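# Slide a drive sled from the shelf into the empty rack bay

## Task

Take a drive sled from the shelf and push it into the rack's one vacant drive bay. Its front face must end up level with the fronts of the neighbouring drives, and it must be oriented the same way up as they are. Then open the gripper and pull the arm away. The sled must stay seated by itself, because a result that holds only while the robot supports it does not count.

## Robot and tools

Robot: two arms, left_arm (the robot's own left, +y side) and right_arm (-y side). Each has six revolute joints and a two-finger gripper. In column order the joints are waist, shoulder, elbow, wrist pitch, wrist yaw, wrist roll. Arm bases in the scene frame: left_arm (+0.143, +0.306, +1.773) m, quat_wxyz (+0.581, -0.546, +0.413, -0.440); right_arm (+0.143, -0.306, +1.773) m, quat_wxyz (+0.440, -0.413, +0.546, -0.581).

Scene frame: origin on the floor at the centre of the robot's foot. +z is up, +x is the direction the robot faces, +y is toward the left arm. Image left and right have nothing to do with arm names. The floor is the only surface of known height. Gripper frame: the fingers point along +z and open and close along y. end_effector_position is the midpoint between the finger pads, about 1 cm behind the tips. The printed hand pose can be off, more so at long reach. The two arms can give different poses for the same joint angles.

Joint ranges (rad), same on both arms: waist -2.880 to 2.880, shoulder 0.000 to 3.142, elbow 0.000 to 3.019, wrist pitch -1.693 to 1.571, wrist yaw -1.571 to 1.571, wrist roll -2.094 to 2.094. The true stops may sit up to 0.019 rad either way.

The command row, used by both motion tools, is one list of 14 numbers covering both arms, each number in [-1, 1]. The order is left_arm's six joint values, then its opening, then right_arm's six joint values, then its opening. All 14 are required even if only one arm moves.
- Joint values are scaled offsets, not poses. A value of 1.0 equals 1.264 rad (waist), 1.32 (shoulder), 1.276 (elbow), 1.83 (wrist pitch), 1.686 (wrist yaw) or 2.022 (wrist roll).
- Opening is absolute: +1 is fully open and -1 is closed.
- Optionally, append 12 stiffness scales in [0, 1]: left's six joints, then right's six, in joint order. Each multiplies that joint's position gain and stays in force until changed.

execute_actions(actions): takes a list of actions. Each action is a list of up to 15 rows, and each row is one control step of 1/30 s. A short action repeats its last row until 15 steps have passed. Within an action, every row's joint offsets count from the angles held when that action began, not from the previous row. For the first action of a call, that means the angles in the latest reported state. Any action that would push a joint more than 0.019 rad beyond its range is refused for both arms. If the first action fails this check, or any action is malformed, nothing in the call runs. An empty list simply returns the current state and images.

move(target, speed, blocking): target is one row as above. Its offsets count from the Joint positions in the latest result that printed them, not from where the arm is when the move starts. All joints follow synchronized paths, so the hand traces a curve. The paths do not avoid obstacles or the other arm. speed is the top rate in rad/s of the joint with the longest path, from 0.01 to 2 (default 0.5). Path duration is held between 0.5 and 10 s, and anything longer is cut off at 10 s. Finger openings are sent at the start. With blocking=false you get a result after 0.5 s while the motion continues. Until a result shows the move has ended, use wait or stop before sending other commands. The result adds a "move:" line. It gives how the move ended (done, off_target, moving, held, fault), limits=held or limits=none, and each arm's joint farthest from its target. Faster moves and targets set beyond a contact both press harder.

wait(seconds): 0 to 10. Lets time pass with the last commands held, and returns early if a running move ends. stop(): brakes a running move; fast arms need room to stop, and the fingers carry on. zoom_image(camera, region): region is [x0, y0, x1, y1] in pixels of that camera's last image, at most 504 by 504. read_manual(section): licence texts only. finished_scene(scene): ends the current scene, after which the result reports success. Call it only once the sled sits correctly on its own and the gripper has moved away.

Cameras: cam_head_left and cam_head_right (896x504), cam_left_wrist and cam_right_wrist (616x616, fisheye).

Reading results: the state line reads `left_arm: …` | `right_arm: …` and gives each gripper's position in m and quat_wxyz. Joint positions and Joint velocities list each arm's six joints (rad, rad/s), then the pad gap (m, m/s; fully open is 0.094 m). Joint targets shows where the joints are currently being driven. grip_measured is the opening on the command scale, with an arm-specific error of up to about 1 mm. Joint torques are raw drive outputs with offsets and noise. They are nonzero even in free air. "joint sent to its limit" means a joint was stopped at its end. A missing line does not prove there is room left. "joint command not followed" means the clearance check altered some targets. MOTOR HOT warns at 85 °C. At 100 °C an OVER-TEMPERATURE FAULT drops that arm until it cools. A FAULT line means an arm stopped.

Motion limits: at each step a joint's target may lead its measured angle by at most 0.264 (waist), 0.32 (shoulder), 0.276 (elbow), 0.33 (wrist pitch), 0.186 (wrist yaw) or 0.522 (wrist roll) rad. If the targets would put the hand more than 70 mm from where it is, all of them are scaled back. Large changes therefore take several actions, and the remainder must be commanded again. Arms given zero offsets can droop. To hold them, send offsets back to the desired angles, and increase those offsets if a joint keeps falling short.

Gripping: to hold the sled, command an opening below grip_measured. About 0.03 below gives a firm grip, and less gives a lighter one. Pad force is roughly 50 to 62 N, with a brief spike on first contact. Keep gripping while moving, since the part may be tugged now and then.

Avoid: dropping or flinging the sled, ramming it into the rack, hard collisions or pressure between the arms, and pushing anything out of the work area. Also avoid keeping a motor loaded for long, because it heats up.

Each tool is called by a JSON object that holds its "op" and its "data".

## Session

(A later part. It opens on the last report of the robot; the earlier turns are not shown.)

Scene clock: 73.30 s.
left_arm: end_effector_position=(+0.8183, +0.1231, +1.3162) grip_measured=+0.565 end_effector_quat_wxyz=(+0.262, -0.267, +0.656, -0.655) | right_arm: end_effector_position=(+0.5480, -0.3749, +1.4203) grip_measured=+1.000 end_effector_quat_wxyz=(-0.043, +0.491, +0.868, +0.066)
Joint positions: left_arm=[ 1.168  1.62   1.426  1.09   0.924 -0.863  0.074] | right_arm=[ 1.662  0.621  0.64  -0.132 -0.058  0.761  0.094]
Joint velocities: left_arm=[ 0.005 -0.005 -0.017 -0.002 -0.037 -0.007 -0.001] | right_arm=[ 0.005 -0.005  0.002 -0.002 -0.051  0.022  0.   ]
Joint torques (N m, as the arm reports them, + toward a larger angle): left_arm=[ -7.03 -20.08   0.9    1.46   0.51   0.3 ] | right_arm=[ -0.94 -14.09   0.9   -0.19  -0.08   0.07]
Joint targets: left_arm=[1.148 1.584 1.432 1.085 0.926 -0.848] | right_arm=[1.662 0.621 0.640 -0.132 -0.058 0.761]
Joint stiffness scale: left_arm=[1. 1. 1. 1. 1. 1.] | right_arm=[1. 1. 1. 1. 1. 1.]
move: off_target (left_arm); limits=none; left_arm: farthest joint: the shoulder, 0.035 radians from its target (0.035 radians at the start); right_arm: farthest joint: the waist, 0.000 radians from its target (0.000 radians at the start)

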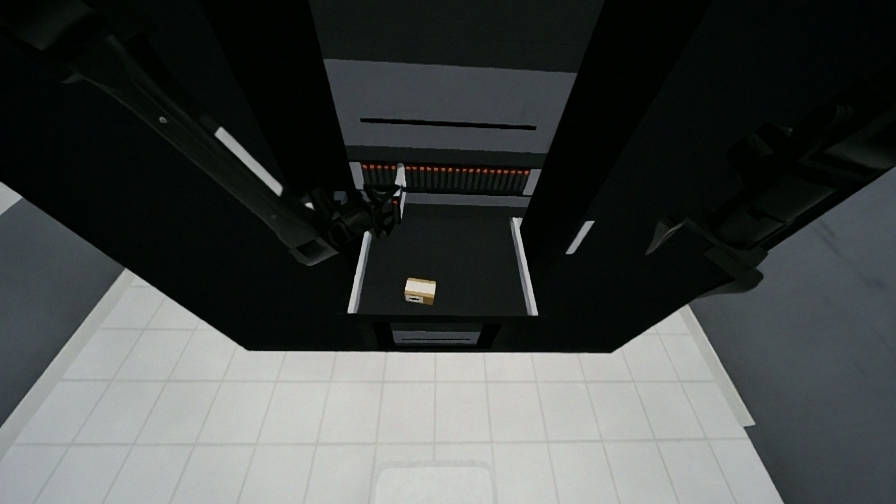

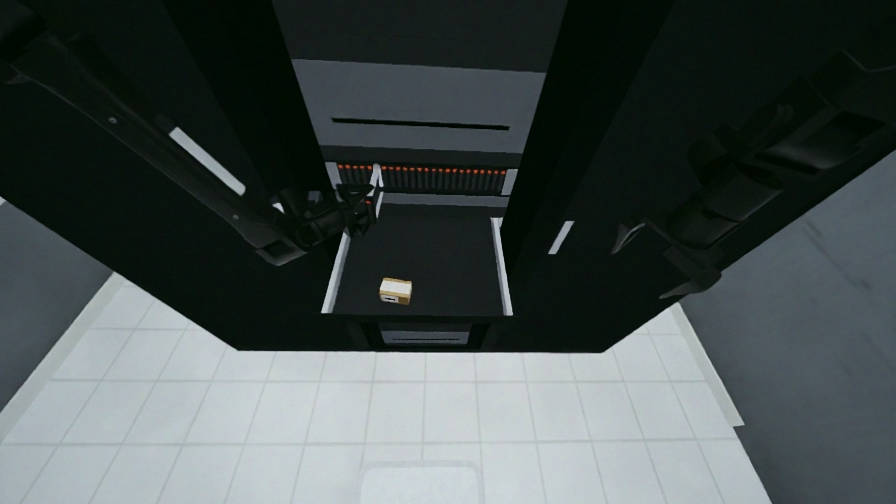

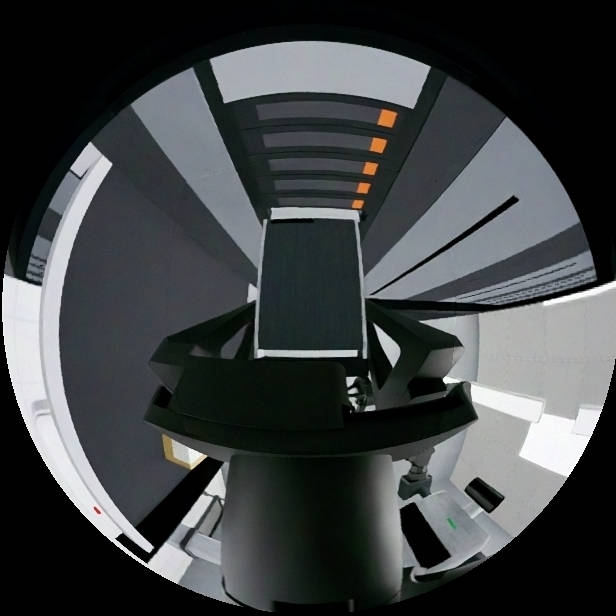

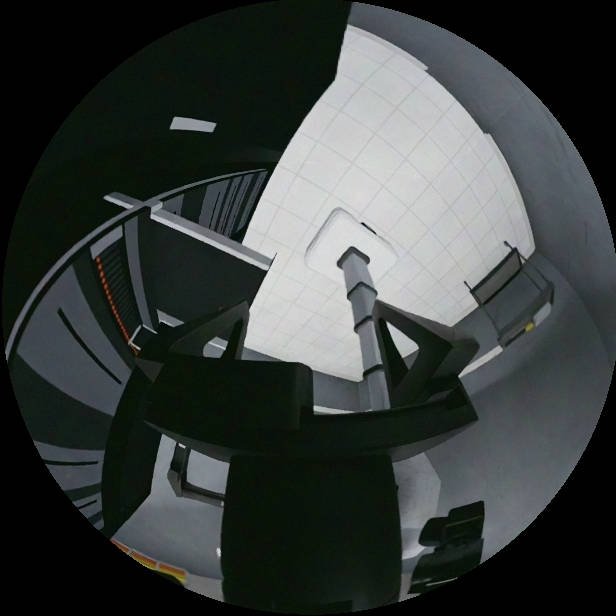

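Stiction; nudge further.

{"op": "execute_actions", "data": {"actions": [[[-0.0195,-0.030,0,0,0,0.009,0.5,0,0,0,0,0,0,1]]]}}

{"op": "zoom_image", "data": {"camera": "cam_head_left", "region": [360,150,440,210]}}

{"op": "zoom_image", "data": {"camera": "cam_left_wrist", "region": [230,160,390,260]}}

Scene clock: 76.00 s.
left_arm: end_effector_position=(+0.8187, +0.1217, +1.3171) grip_measured=+0.565 end_effector_quat_wxyz=(+0.263, -0.267, +0.656, -0.655) | right_arm: end_effector_position=(+0.5480, -0.3749, +1.4203) grip_measured=+1.000 end_effector_quat_wxyz=(-0.043, +0.491, +0.868, +0.066)
Joint positions: left_arm=[ 1.165  1.62   1.426  1.089  0.923 -0.859  0.074] | right_arm=[ 1.662  0.621  0.64  -0.132 -0.058  0.761  0.094]
Joint velocities: left_arm=[ 0.005 -0.005 -0.007 -0.012 -0.051 -0.007  0.   ] | right_arm=[-0.005 -0.005  0.002 -0.017  0.037 -0.007  0.   ]
Joint torques (N m, as the arm reports them, + toward a larger angle): left_arm=[ -7.01 -20.32   0.29   1.73   0.5    0.31] | right_arm=[ -0.96 -13.68   0.95  -0.13  -0.1    0.08]
Joint targets: left_arm=[1.143 1.580 1.426 1.089 0.924 -0.845] | right_arm=[1.662 0.621 0.640 -0.132 -0.058 0.761]
Joint stiffness scale: left_arm=[1. 1. 1. 1. 1. 1.] | right_arm=[1. 1. 1. 1. 1. 1.]

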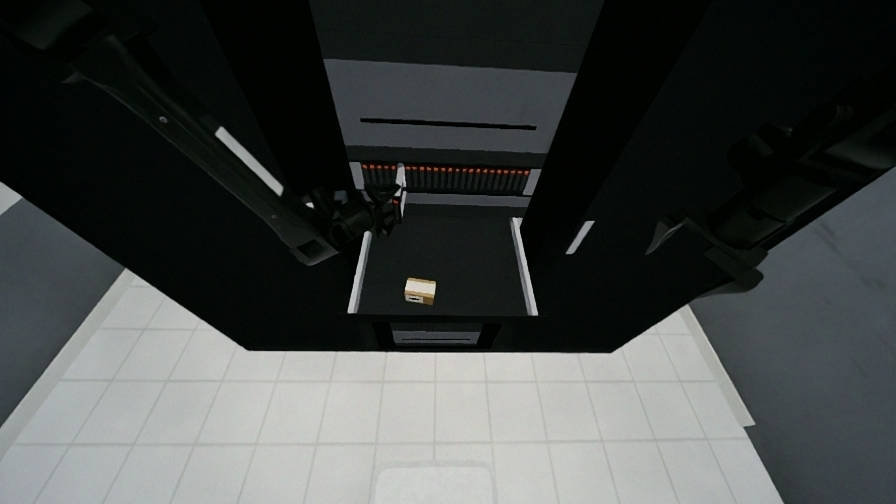

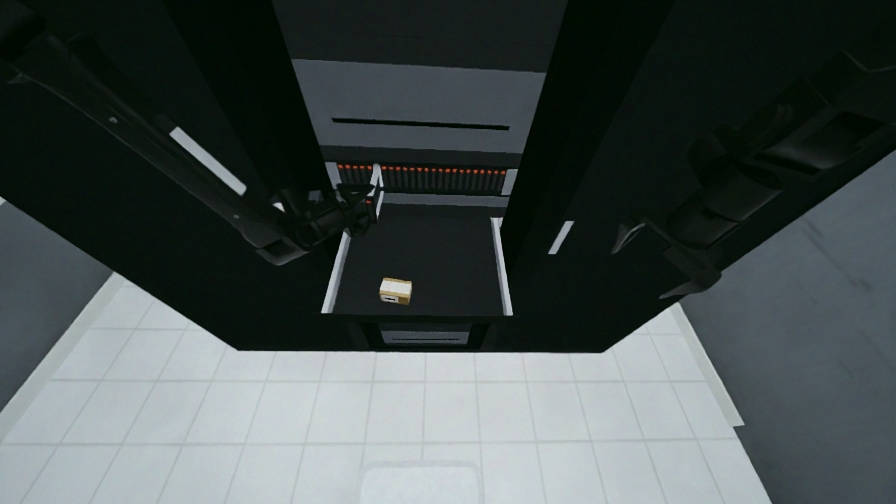

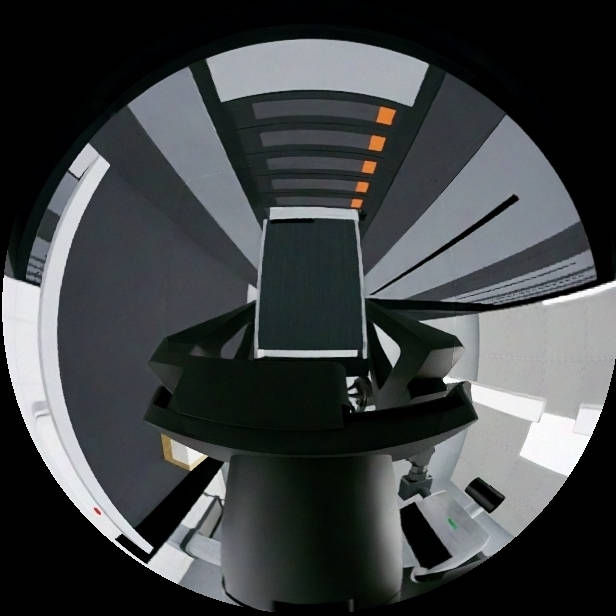

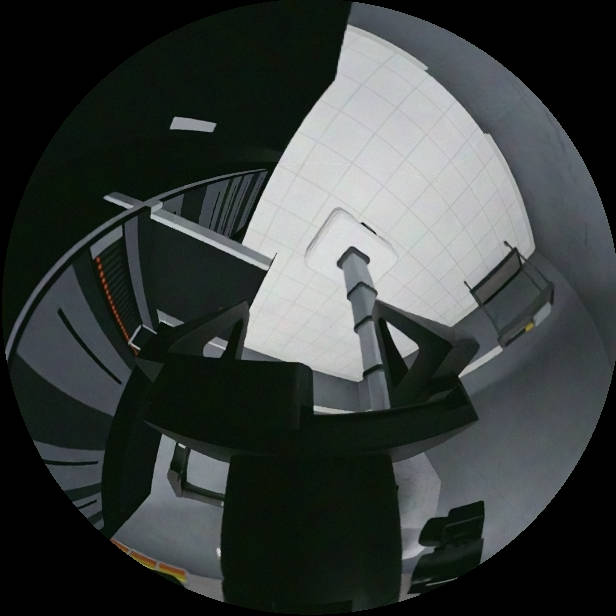

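Region (360, 150, 440, 210) of cam_head_left's 896x504 image, scaled by 6.300, with more detail than that image has; it fills the top 378 rows of this view, and the rest is white.

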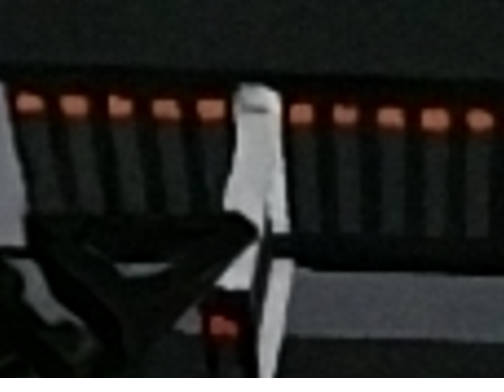

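Region (230, 160, 390, 260) of cam_left_wrist's 616x616 image, scaled by 3.150, with more detail than that image has; it fills the top 315 rows of this view, and the rest is white.

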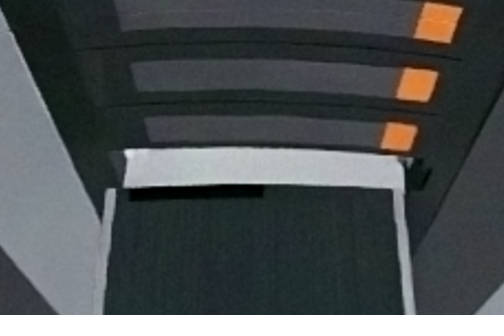

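{"op": "execute_actions", "data": {"actions": [[[-0.016,-0.034,0,0,0,0.006,0.5,0,0,0,0,0,0,1]]]}}

{"op": "zoom_image", "data": {"camera": "cam_head_left", "region": [360,150,440,210]}}

{"op": "zoom_image", "data": {"camera": "cam_left_wrist", "region": [230,160,390,260]}}

Scene clock: 80.30 s.
left_arm: end_effector_position=(+0.8203, +0.1228, +1.3183) grip_measured=+0.565 end_effector_quat_wxyz=(+0.264, -0.267, +0.656, -0.655) | right_arm: end_effector_position=(+0.5480, -0.3749, +1.4203) grip_measured=+1.000 end_effector_quat_wxyz=(-0.043, +0.491, +0.868, +0.066)
Joint positions: left_arm=[ 1.165  1.617  1.426  1.089  0.921 -0.859  0.074] | right_arm=[ 1.662  0.621  0.64  -0.132 -0.058  0.761  0.094]
Joint velocities: left_arm=[-0.005  0.005 -0.002 -0.017  0.022  0.066  0.001] | right_arm=[-0.005 -0.015 -0.007  0.012 -0.022  0.051  0.   ]
Joint torques (N m, as the arm reports them, + toward a larger angle): left_arm=[ -7.07 -20.56   0.31   1.75   0.5    0.28] | right_arm=[ -1.09 -13.98   0.93  -0.15  -0.06   0.04]
Joint targets: left_arm=[1.145 1.574 1.426 1.089 0.922 -0.847] | right_arm=[1.662 0.621 0.640 -0.132 -0.058 0.761]
Joint stiffness scale: left_arm=[1. 1. 1. 1. 1. 1.] | right_arm=[1. 1. 1. 1. 1. 1.]

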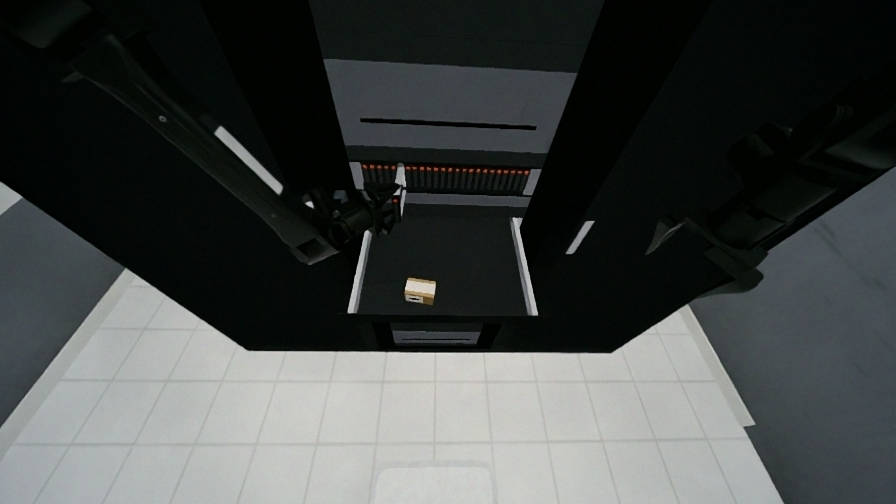

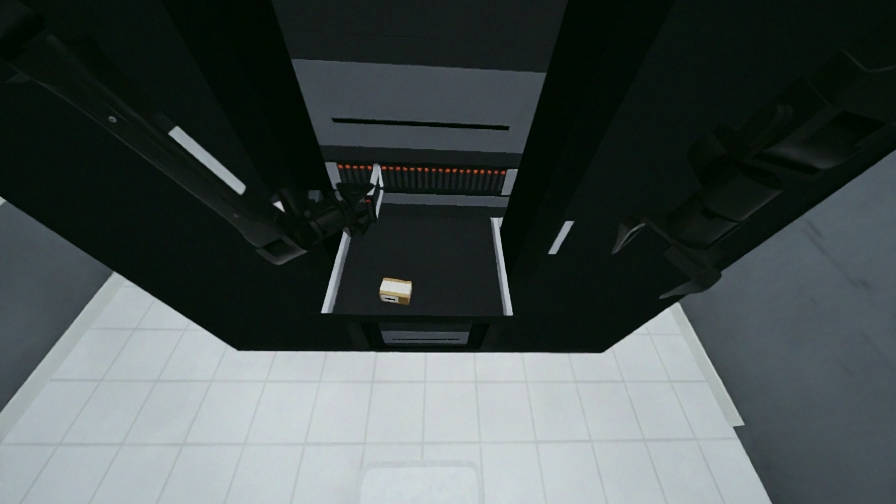

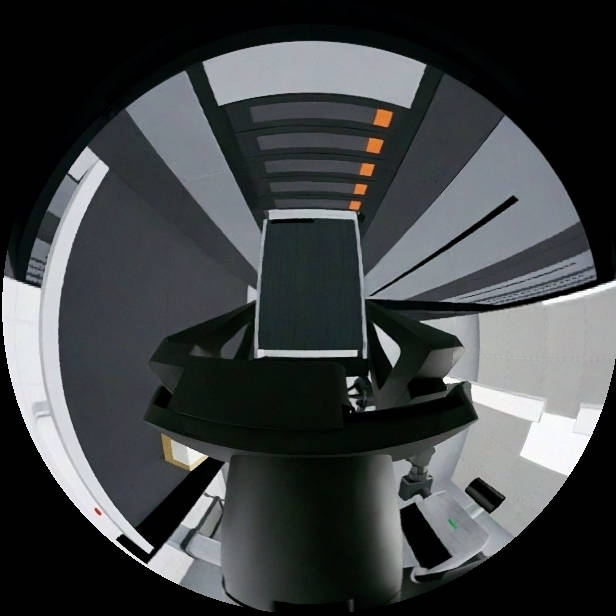

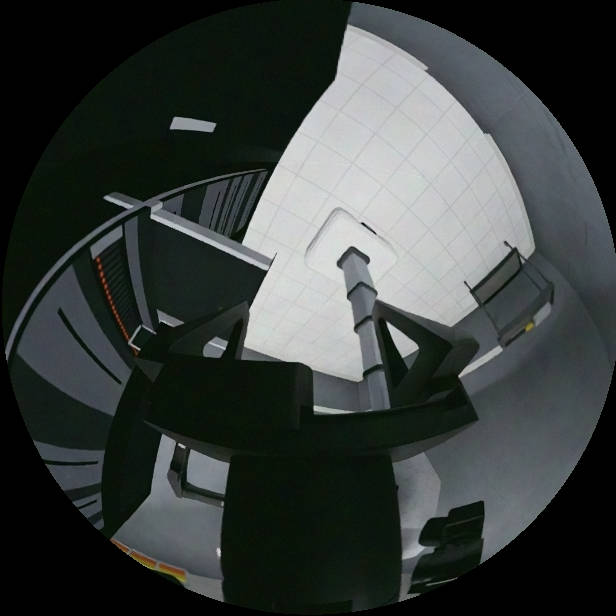

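Region (360, 150, 440, 210) of cam_head_left's 896x504 image, scaled by 6.300, with more detail than that image has; it fills the top 378 rows of this view, and the rest is white.

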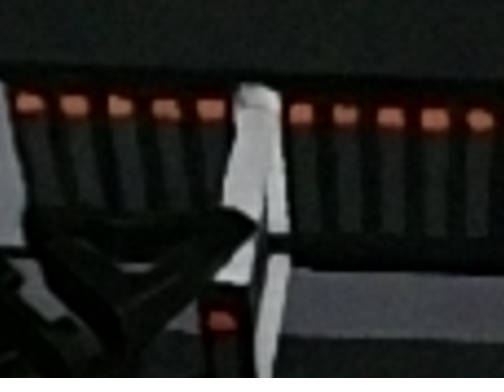

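Region (230, 160, 390, 260) of cam_left_wrist's 616x616 image, scaled by 3.150, with more detail than that image has; it fills the top 315 rows of this view, and the rest is white.

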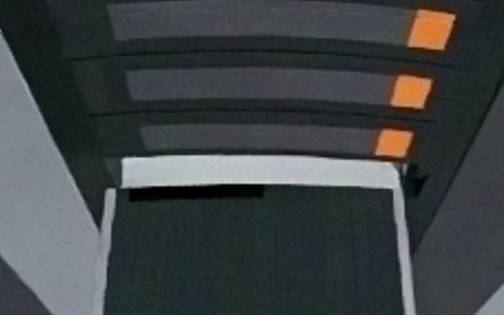

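Advance in 10 mm steps.

{"op": "execute_actions", "data": {"actions": [[[-0.021,-0.034,0.024,-0.017,0.002,0.01,0.5,0,0,0,0,0,0,1]],[[-0.021,-0.03,0.025,-0.019,0,0.01,0.5,0,0,0,0,0,0,1]]]}}

{"op": "zoom_image", "data": {"camera": "cam_left_wrist", "region": [230,160,390,260]}}

Scene clock: 83.80 s.
left_arm: end_effector_position=(+0.8419, +0.1243, +1.3202) grip_measured=+0.565 end_effector_quat_wxyz=(+0.267, -0.265, +0.655, -0.655) | right_arm: end_effector_position=(+0.5480, -0.3749, +1.4203) grip_measured=+1.000 end_effector_quat_wxyz=(-0.043, +0.491, +0.868, +0.066)
Joint positions: left_arm=[ 1.157  1.612  1.476  1.033  0.916 -0.849  0.074] | right_arm=[ 1.662  0.621  0.64  -0.132 -0.058  0.761  0.094]
Joint velocities: left_arm=[-0.005  0.005 -0.022  0.012 -0.007  0.022 -0.001] | right_arm=[-0.005 -0.015 -0.012 -0.007 -0.022 -0.037  0.   ]
Joint torques (N m, as the arm reports them, + toward a larger angle): left_arm=[ -7.15 -21.08   1.39   1.53   0.59   0.32] | right_arm=[ -1.11 -13.71   0.93  -0.13  -0.09   0.06]
Joint targets: left_arm=[1.133 1.573 1.481 1.029 0.920 -0.834] | right_arm=[1.662 0.621 0.640 -0.132 -0.058 0.761]
Joint stiffness scale: left_arm=[1. 1. 1. 1. 1. 1.] | right_arm=[1. 1. 1. 1. 1. 1.]

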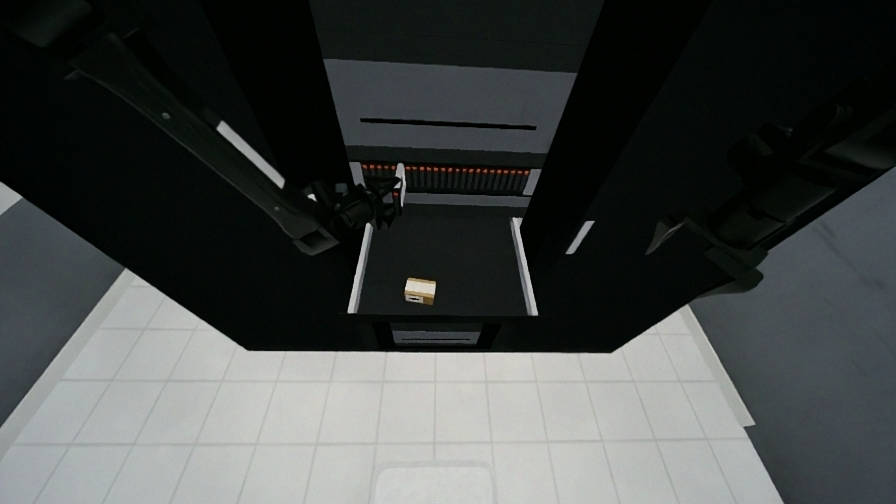

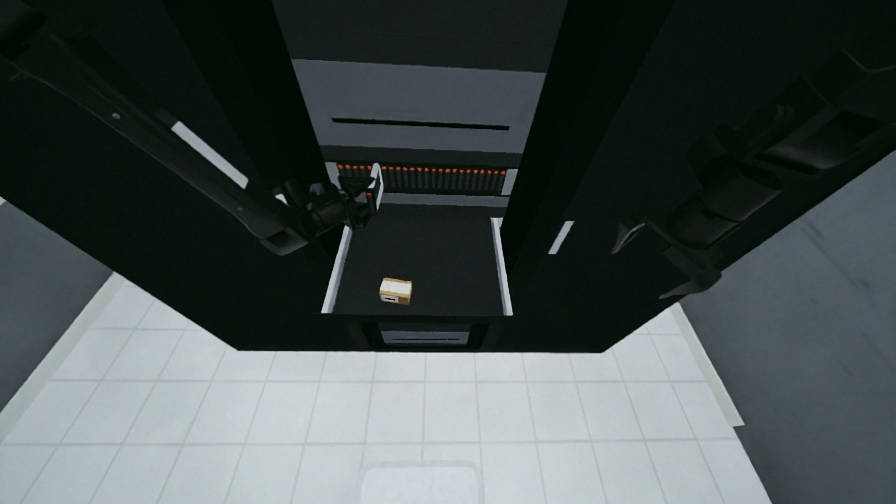

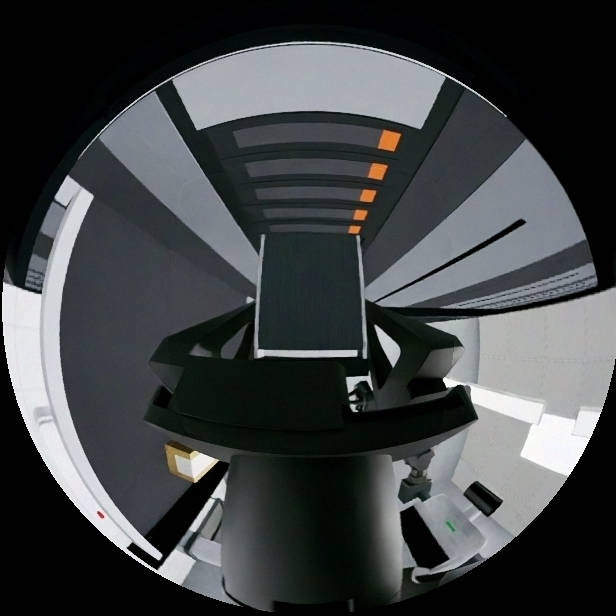

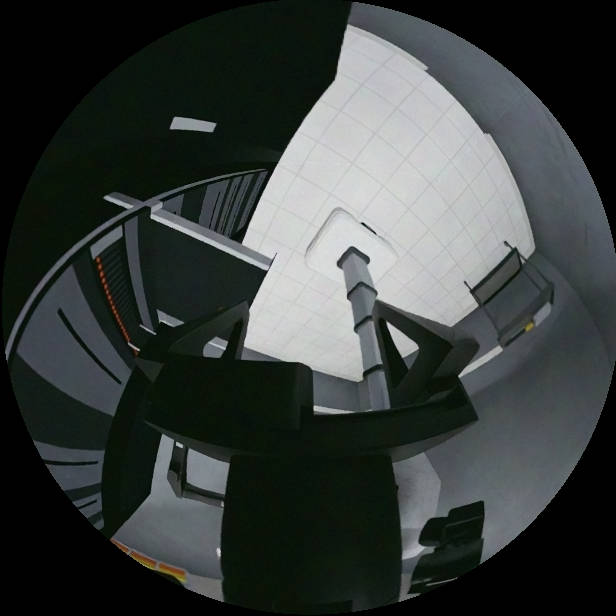

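Region (230, 160, 390, 260) of cam_left_wrist's 616x616 image, scaled by 3.150, with more detail than that image has; it fills the top 315 rows of this view, and the rest is white.

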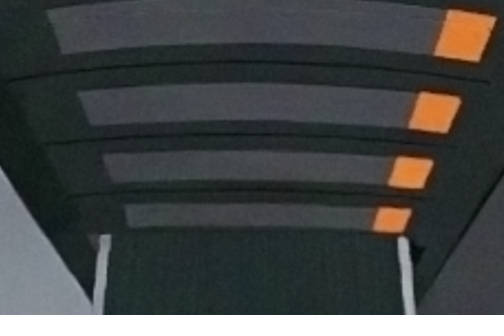

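In. Continue 40 mm.

{"op": "execute_actions", "data": {"actions": [[[-0.024,0,0.025,-0.019,0,0.011,0.5,0,0,0,0,0,0,1]],[[-0.023,0,0.025,-0.019,0,0.011,0.5,0,0,0,0,0,0,1]],[[-0.023,0.005,0.025,-0.019,0,0.011,0.5,0,0,0,0,0,0,1]],[[-0.023,0.008,0.025,-0.019,0,0.011,0.5,0,0,0,0,0,0,1]]]}}

Scene clock: 88.87 s.
left_arm: end_effector_position=(+0.8777, +0.1247, +1.3207) grip_measured=+0.565 end_effector_quat_wxyz=(+0.267, -0.266, +0.657, -0.652) | right_arm: end_effector_position=(+0.5480, -0.3749, +1.4203) grip_measured=+1.000 end_effector_quat_wxyz=(-0.043, +0.491, +0.868, +0.066)
Joint positions: left_arm=[ 1.141  1.612  1.568  0.919  0.9   -0.824  0.074] | right_arm=[ 1.662  0.621  0.64  -0.132 -0.058  0.761  0.094]
Joint velocities: left_arm=[-0.005 -0.015  0.002  0.002  0.007  0.022 -0.   ] | right_arm=[ 0.005  0.005 -0.007 -0.007 -0.022  0.007  0.   ]
Joint torques (N m, as the arm reports them, + toward a larger angle): left_arm=[ -7.78 -17.36   2.65   1.43   0.6    0.32] | right_arm=[ -1.   -13.78   0.97  -0.13  -0.08   0.07]
Joint targets: left_arm=[1.115 1.623 1.579 0.912 0.904 -0.808] | right_arm=[1.662 0.621 0.640 -0.132 -0.058 0.761]
Joint stiffness scale: left_arm=[1. 1. 1. 1. 1. 1.] | right_arm=[1. 1. 1. 1. 1. 1.]

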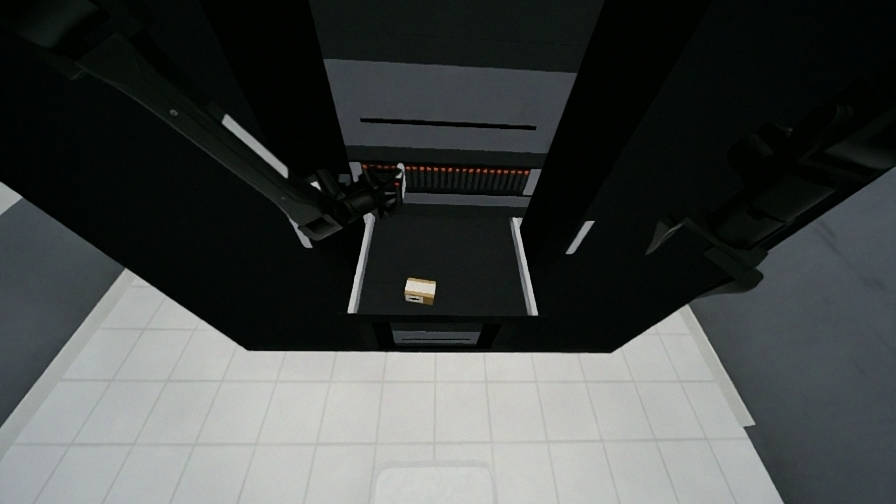

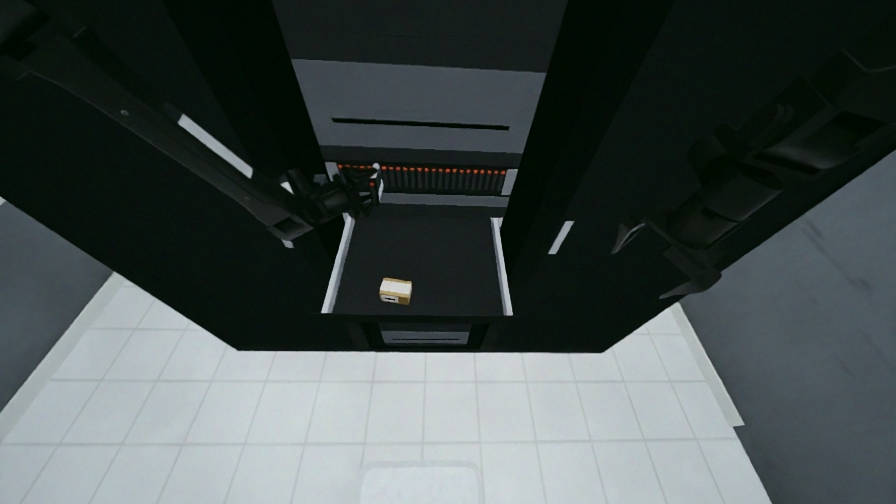

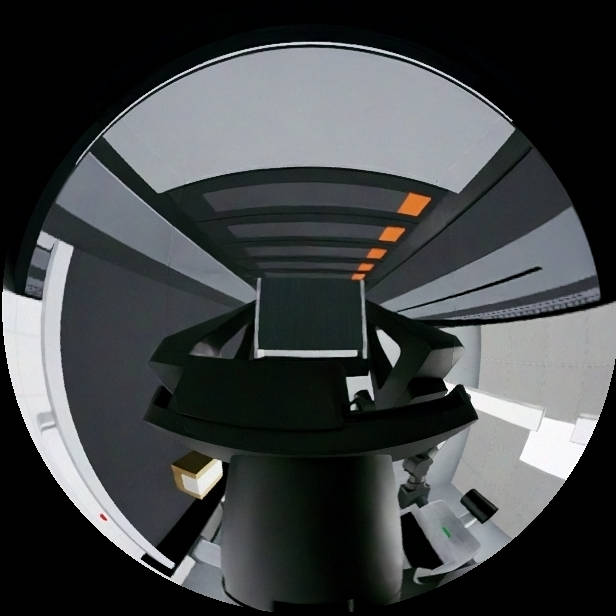

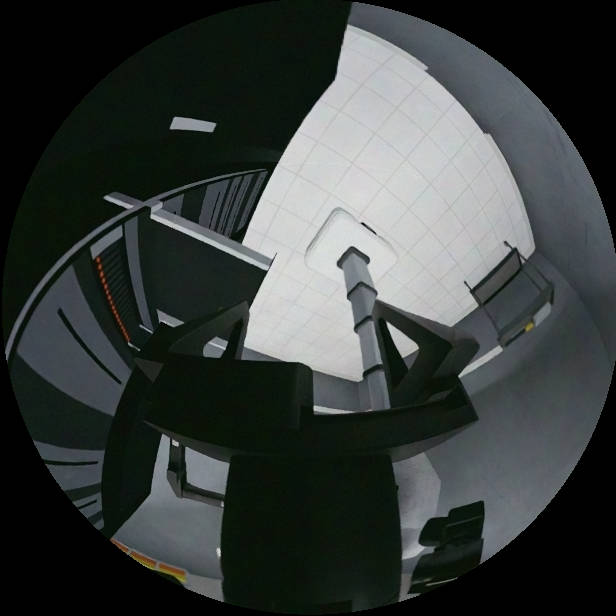

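{"op": "execute_actions", "data": {"actions": [[[0,0,0,0,0,0,1,0,0,0,0,0,0,1]]]}}

{"op": "move", "data": {"target": [0.036,0,-0.14,0.12,0.018,-0.02,1,0,0,0,0,0,0,1], "speed": 0.2}}

{"op": "move", "data": {"target": [0,0,0,0,0,0.78,-1,0,0,0,0,0,0,1], "speed": 1.2}}

Scene clock: 92.47 s.
left_arm: end_effector_position=(+0.8777, +0.1247, +1.3206) grip_measured=+1.000 end_effector_quat_wxyz=(+0.267, -0.267, +0.657, -0.652) | right_arm: end_effector_position=(+0.5480, -0.3749, +1.4203) grip_measured=+1.000 end_effector_quat_wxyz=(-0.043, +0.491, +0.868, +0.066)
Joint positions: left_arm=[ 1.141  1.612  1.568  0.919  0.9   -0.824  0.094] | right_arm=[ 1.662  0.621  0.64  -0.132 -0.058  0.761  0.094]
Joint velocities: left_arm=[ 0.005 -0.015  0.002  0.007  0.007  0.022  0.   ] | right_arm=[ 0.005  0.005 -0.002  0.012 -0.066 -0.007  0.   ]
Joint torques (N m, as the arm reports them, + toward a larger angle): left_arm=[ -5.87 -17.82   1.62   1.73   0.46   0.14] | right_arm=[ -0.97 -13.92   0.92  -0.13  -0.1    0.07]
Joint targets: left_arm=[1.141 1.612 1.568 0.919 0.900 -0.824] | right_arm=[1.662 0.621 0.640 -0.132 -0.058 0.761]
Joint stiffness scale: left_arm=[1. 1. 1. 1. 1. 1.] | right_arm=[1. 1. 1. 1. 1. 1.]

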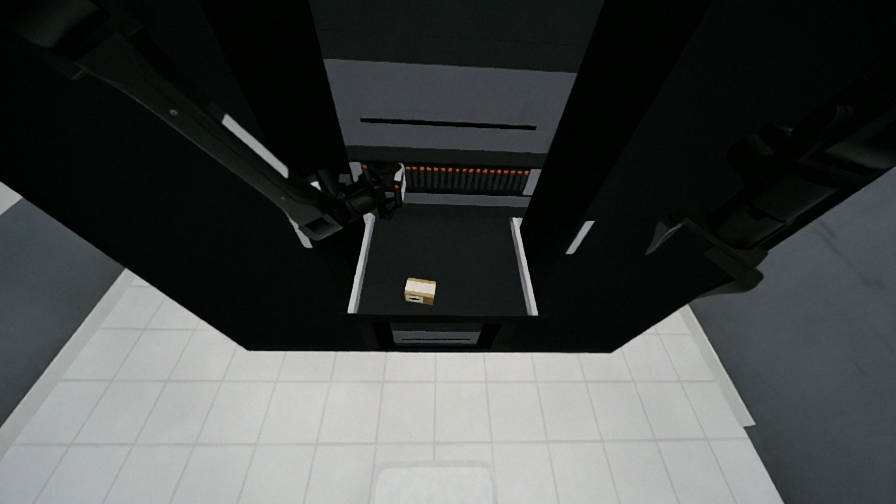

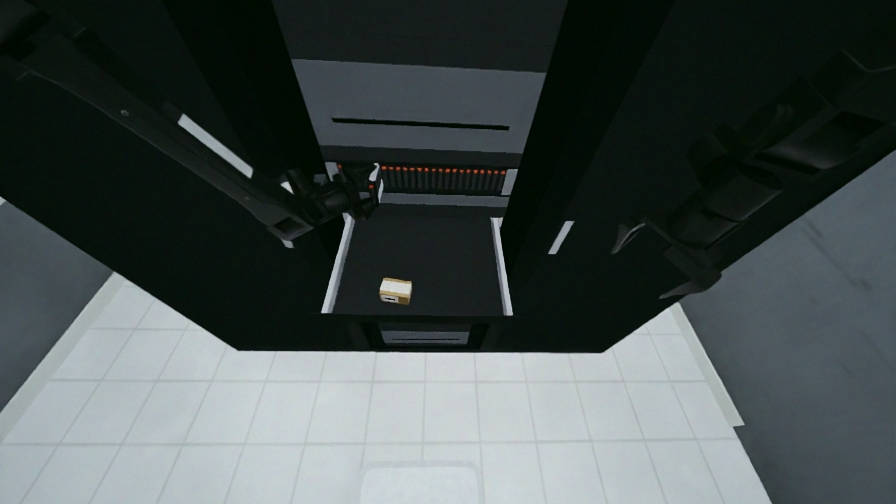

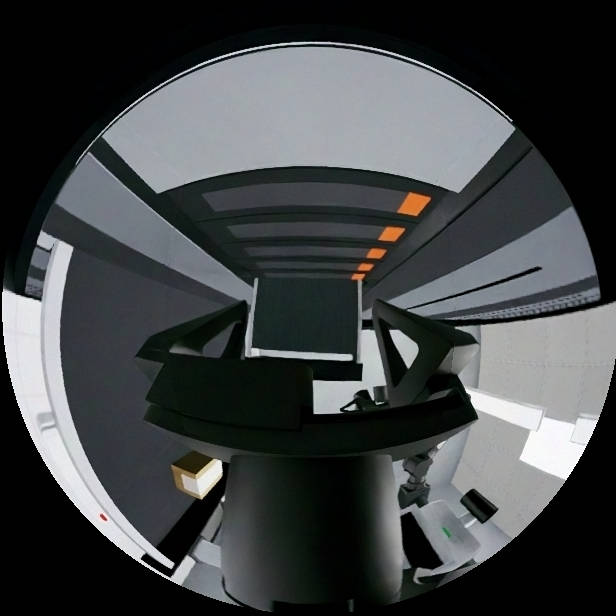

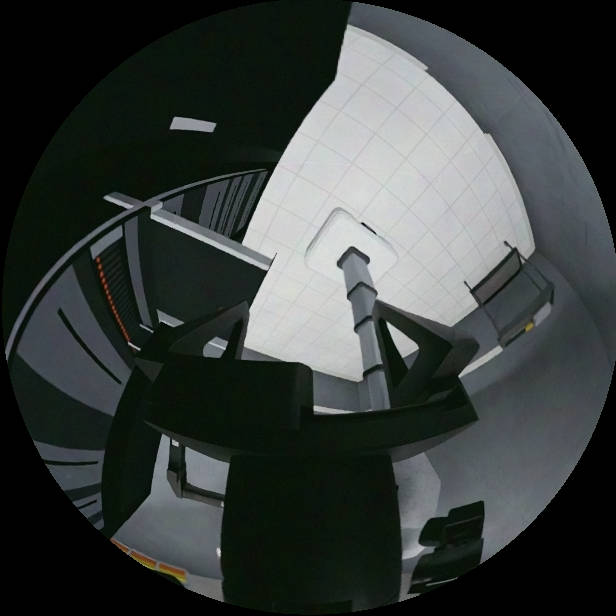

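Scene clock: 94.00 s.
left_arm: end_effector_position=(+0.8076, +0.1268, +1.3176) grip_measured=+1.000 end_effector_quat_wxyz=(+0.267, -0.261, +0.660, -0.651) | right_arm: end_effector_position=(+0.5480, -0.3749, +1.4203) grip_measured=+1.000 end_effector_quat_wxyz=(-0.043, +0.491, +0.868, +0.066)
Joint positions: left_arm=[ 1.177  1.612  1.392  1.119  0.928 -0.851  0.094] | right_arm=[ 1.662  0.621  0.64  -0.132 -0.058  0.761  0.094]
Joint velocities: left_arm=[-0.015 -0.005 -0.017 -0.012 -0.081  0.066  0.   ] | right_arm=[-0.015 -0.015 -0.027  0.007  0.066 -0.022  0.   ]
Joint torques (N m, as the arm reports them, + toward a larger angle): left_arm=[ -5.28 -16.5   -0.18   2.52   0.54   0.  ] | right_arm=[ -0.97 -13.92   0.88  -0.18  -0.07   0.06]
Joint targets: left_arm=[1.186 1.612 1.390 1.138 0.930 -0.864] | right_arm=[1.662 0.621 0.640 -0.132 -0.058 0.761]
Joint stiffness scale: left_arm=[1. 1. 1. 1. 1. 1.] | right_arm=[1. 1. 1. 1. 1. 1.]
move: done; limits=none; left_arm: farthest joint: the wrist pitch, 0.020 radians from its target (0.220 radians at the start); right_arm: farthest joint: the waist, 0.000 radians from its target (0.000 radians at the start)

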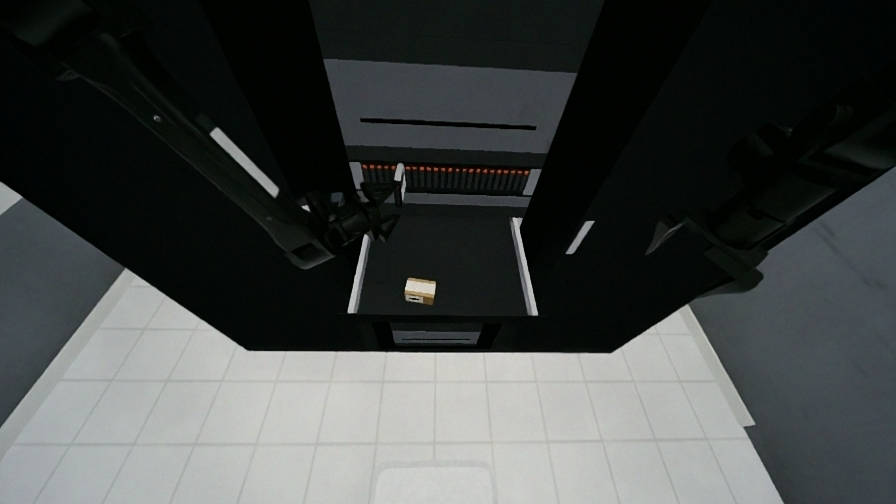

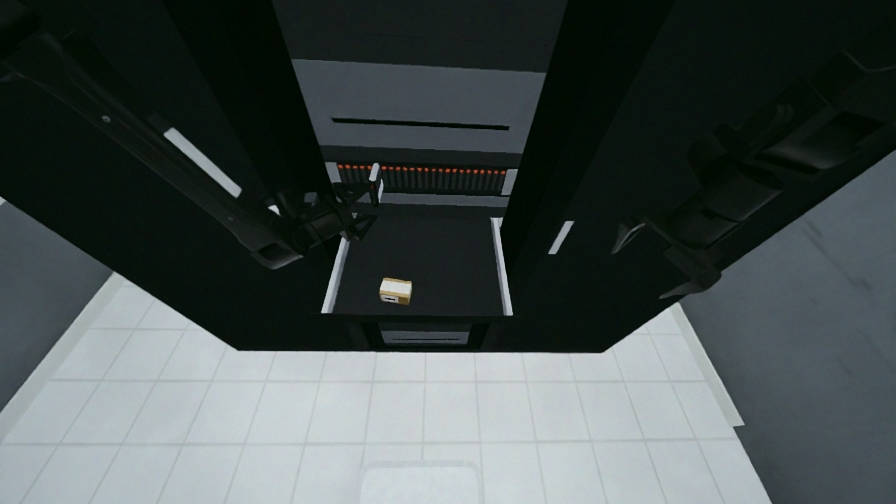

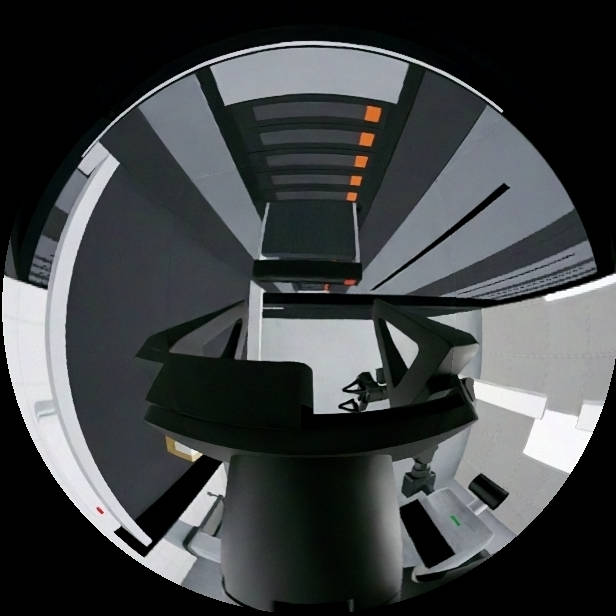

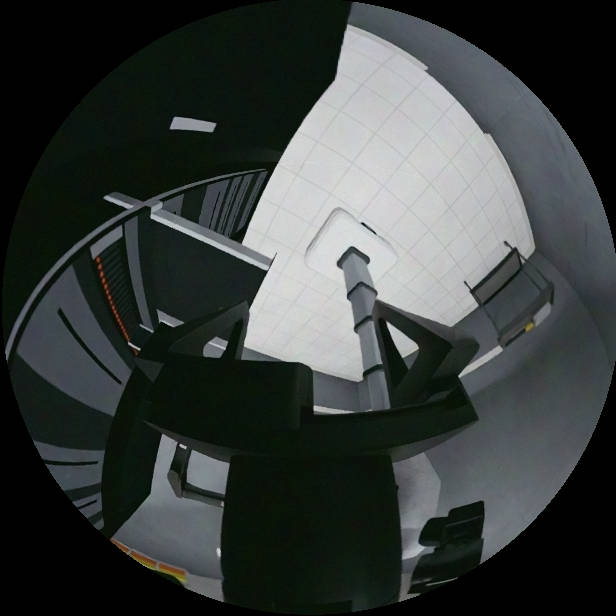

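Scene clock: 96.30 s.
left_arm: end_effector_position=(+0.8076, +0.1268, +1.3176) grip_measured=-0.995 end_effector_quat_wxyz=(+0.648, +0.280, +0.653, -0.274) | right_arm: end_effector_position=(+0.5480, -0.3749, +1.4203) grip_measured=+1.000 end_effector_quat_wxyz=(-0.043, +0.491, +0.868, +0.066)
Joint positions: left_arm=[1.177 1.612 1.392 1.119 0.928 0.712 0.   ] | right_arm=[ 1.662  0.621  0.64  -0.132 -0.058  0.761  0.094]
Joint velocities: left_arm=[-0.015 -0.024 -0.007  0.007  0.022  0.051 -0.   ] | right_arm=[-0.005  0.005 -0.012  0.007 -0.007 -0.007  0.   ]
Joint torques (N m, as the arm reports them, + toward a larger angle): left_arm=[ -5.47 -16.64  -0.02   1.66   0.44   0.3 ] | right_arm=[ -0.86 -13.62   0.88  -0.09  -0.09   0.06]
Joint targets: left_arm=[1.177 1.612 1.392 1.119 0.928 0.726] | right_arm=[1.662 0.621 0.640 -0.132 -0.058 0.761]
Joint stiffness scale: left_arm=[1. 1. 1. 1. 1. 1.] | right_arm=[1. 1. 1. 1. 1. 1.]
move: done; limits=none; left_arm: farthest joint: the wrist roll, 0.014 radians from its target (1.577 radians at the start); right_arm: farthest joint: the waist, 0.000 radians from its target (0.000 radians at the start)

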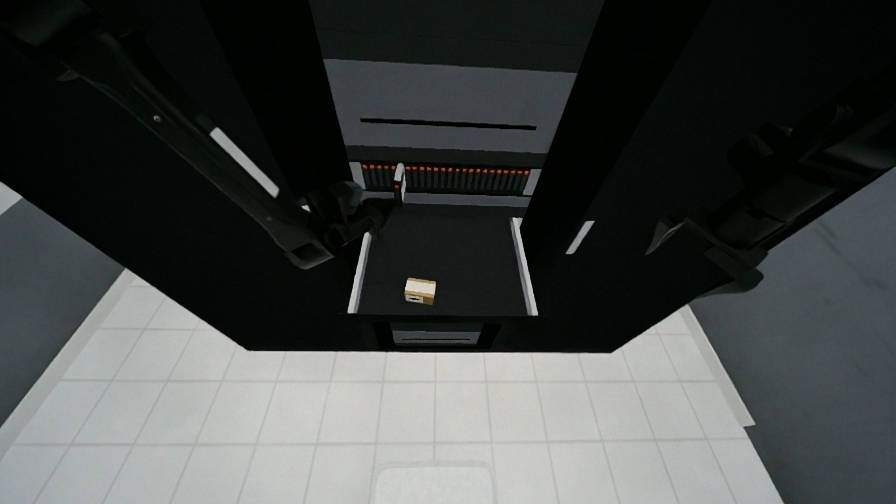

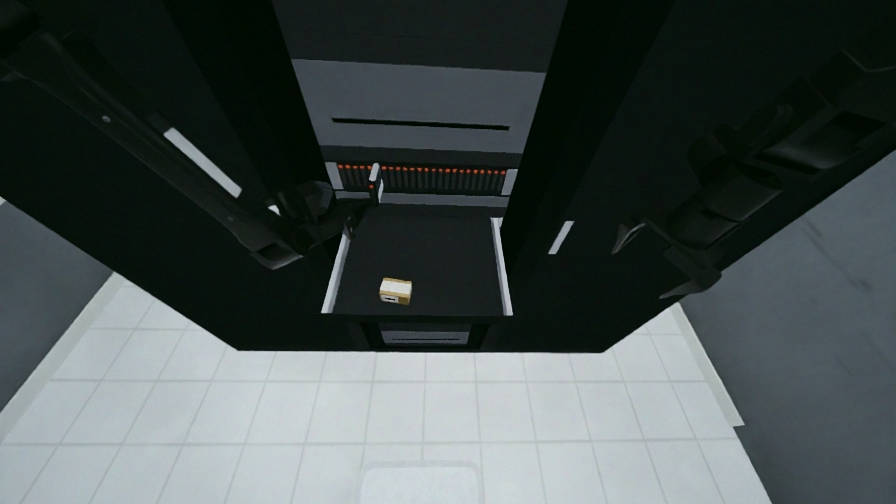

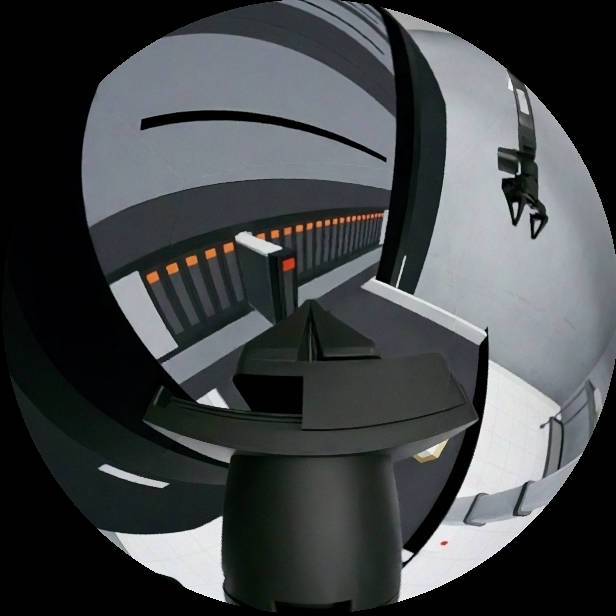

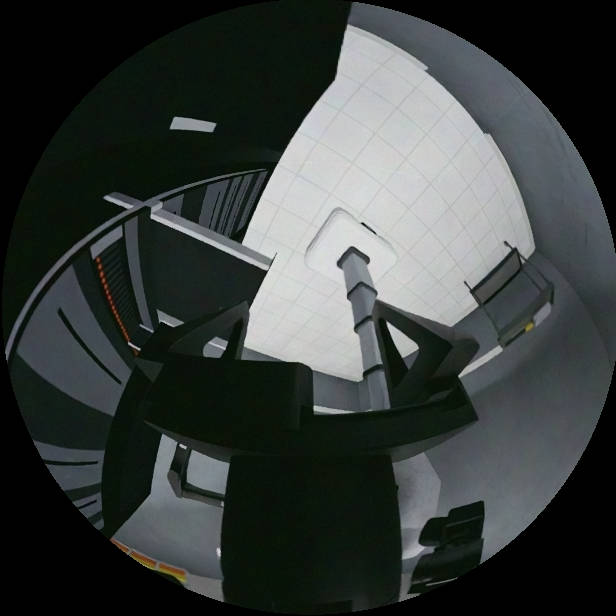

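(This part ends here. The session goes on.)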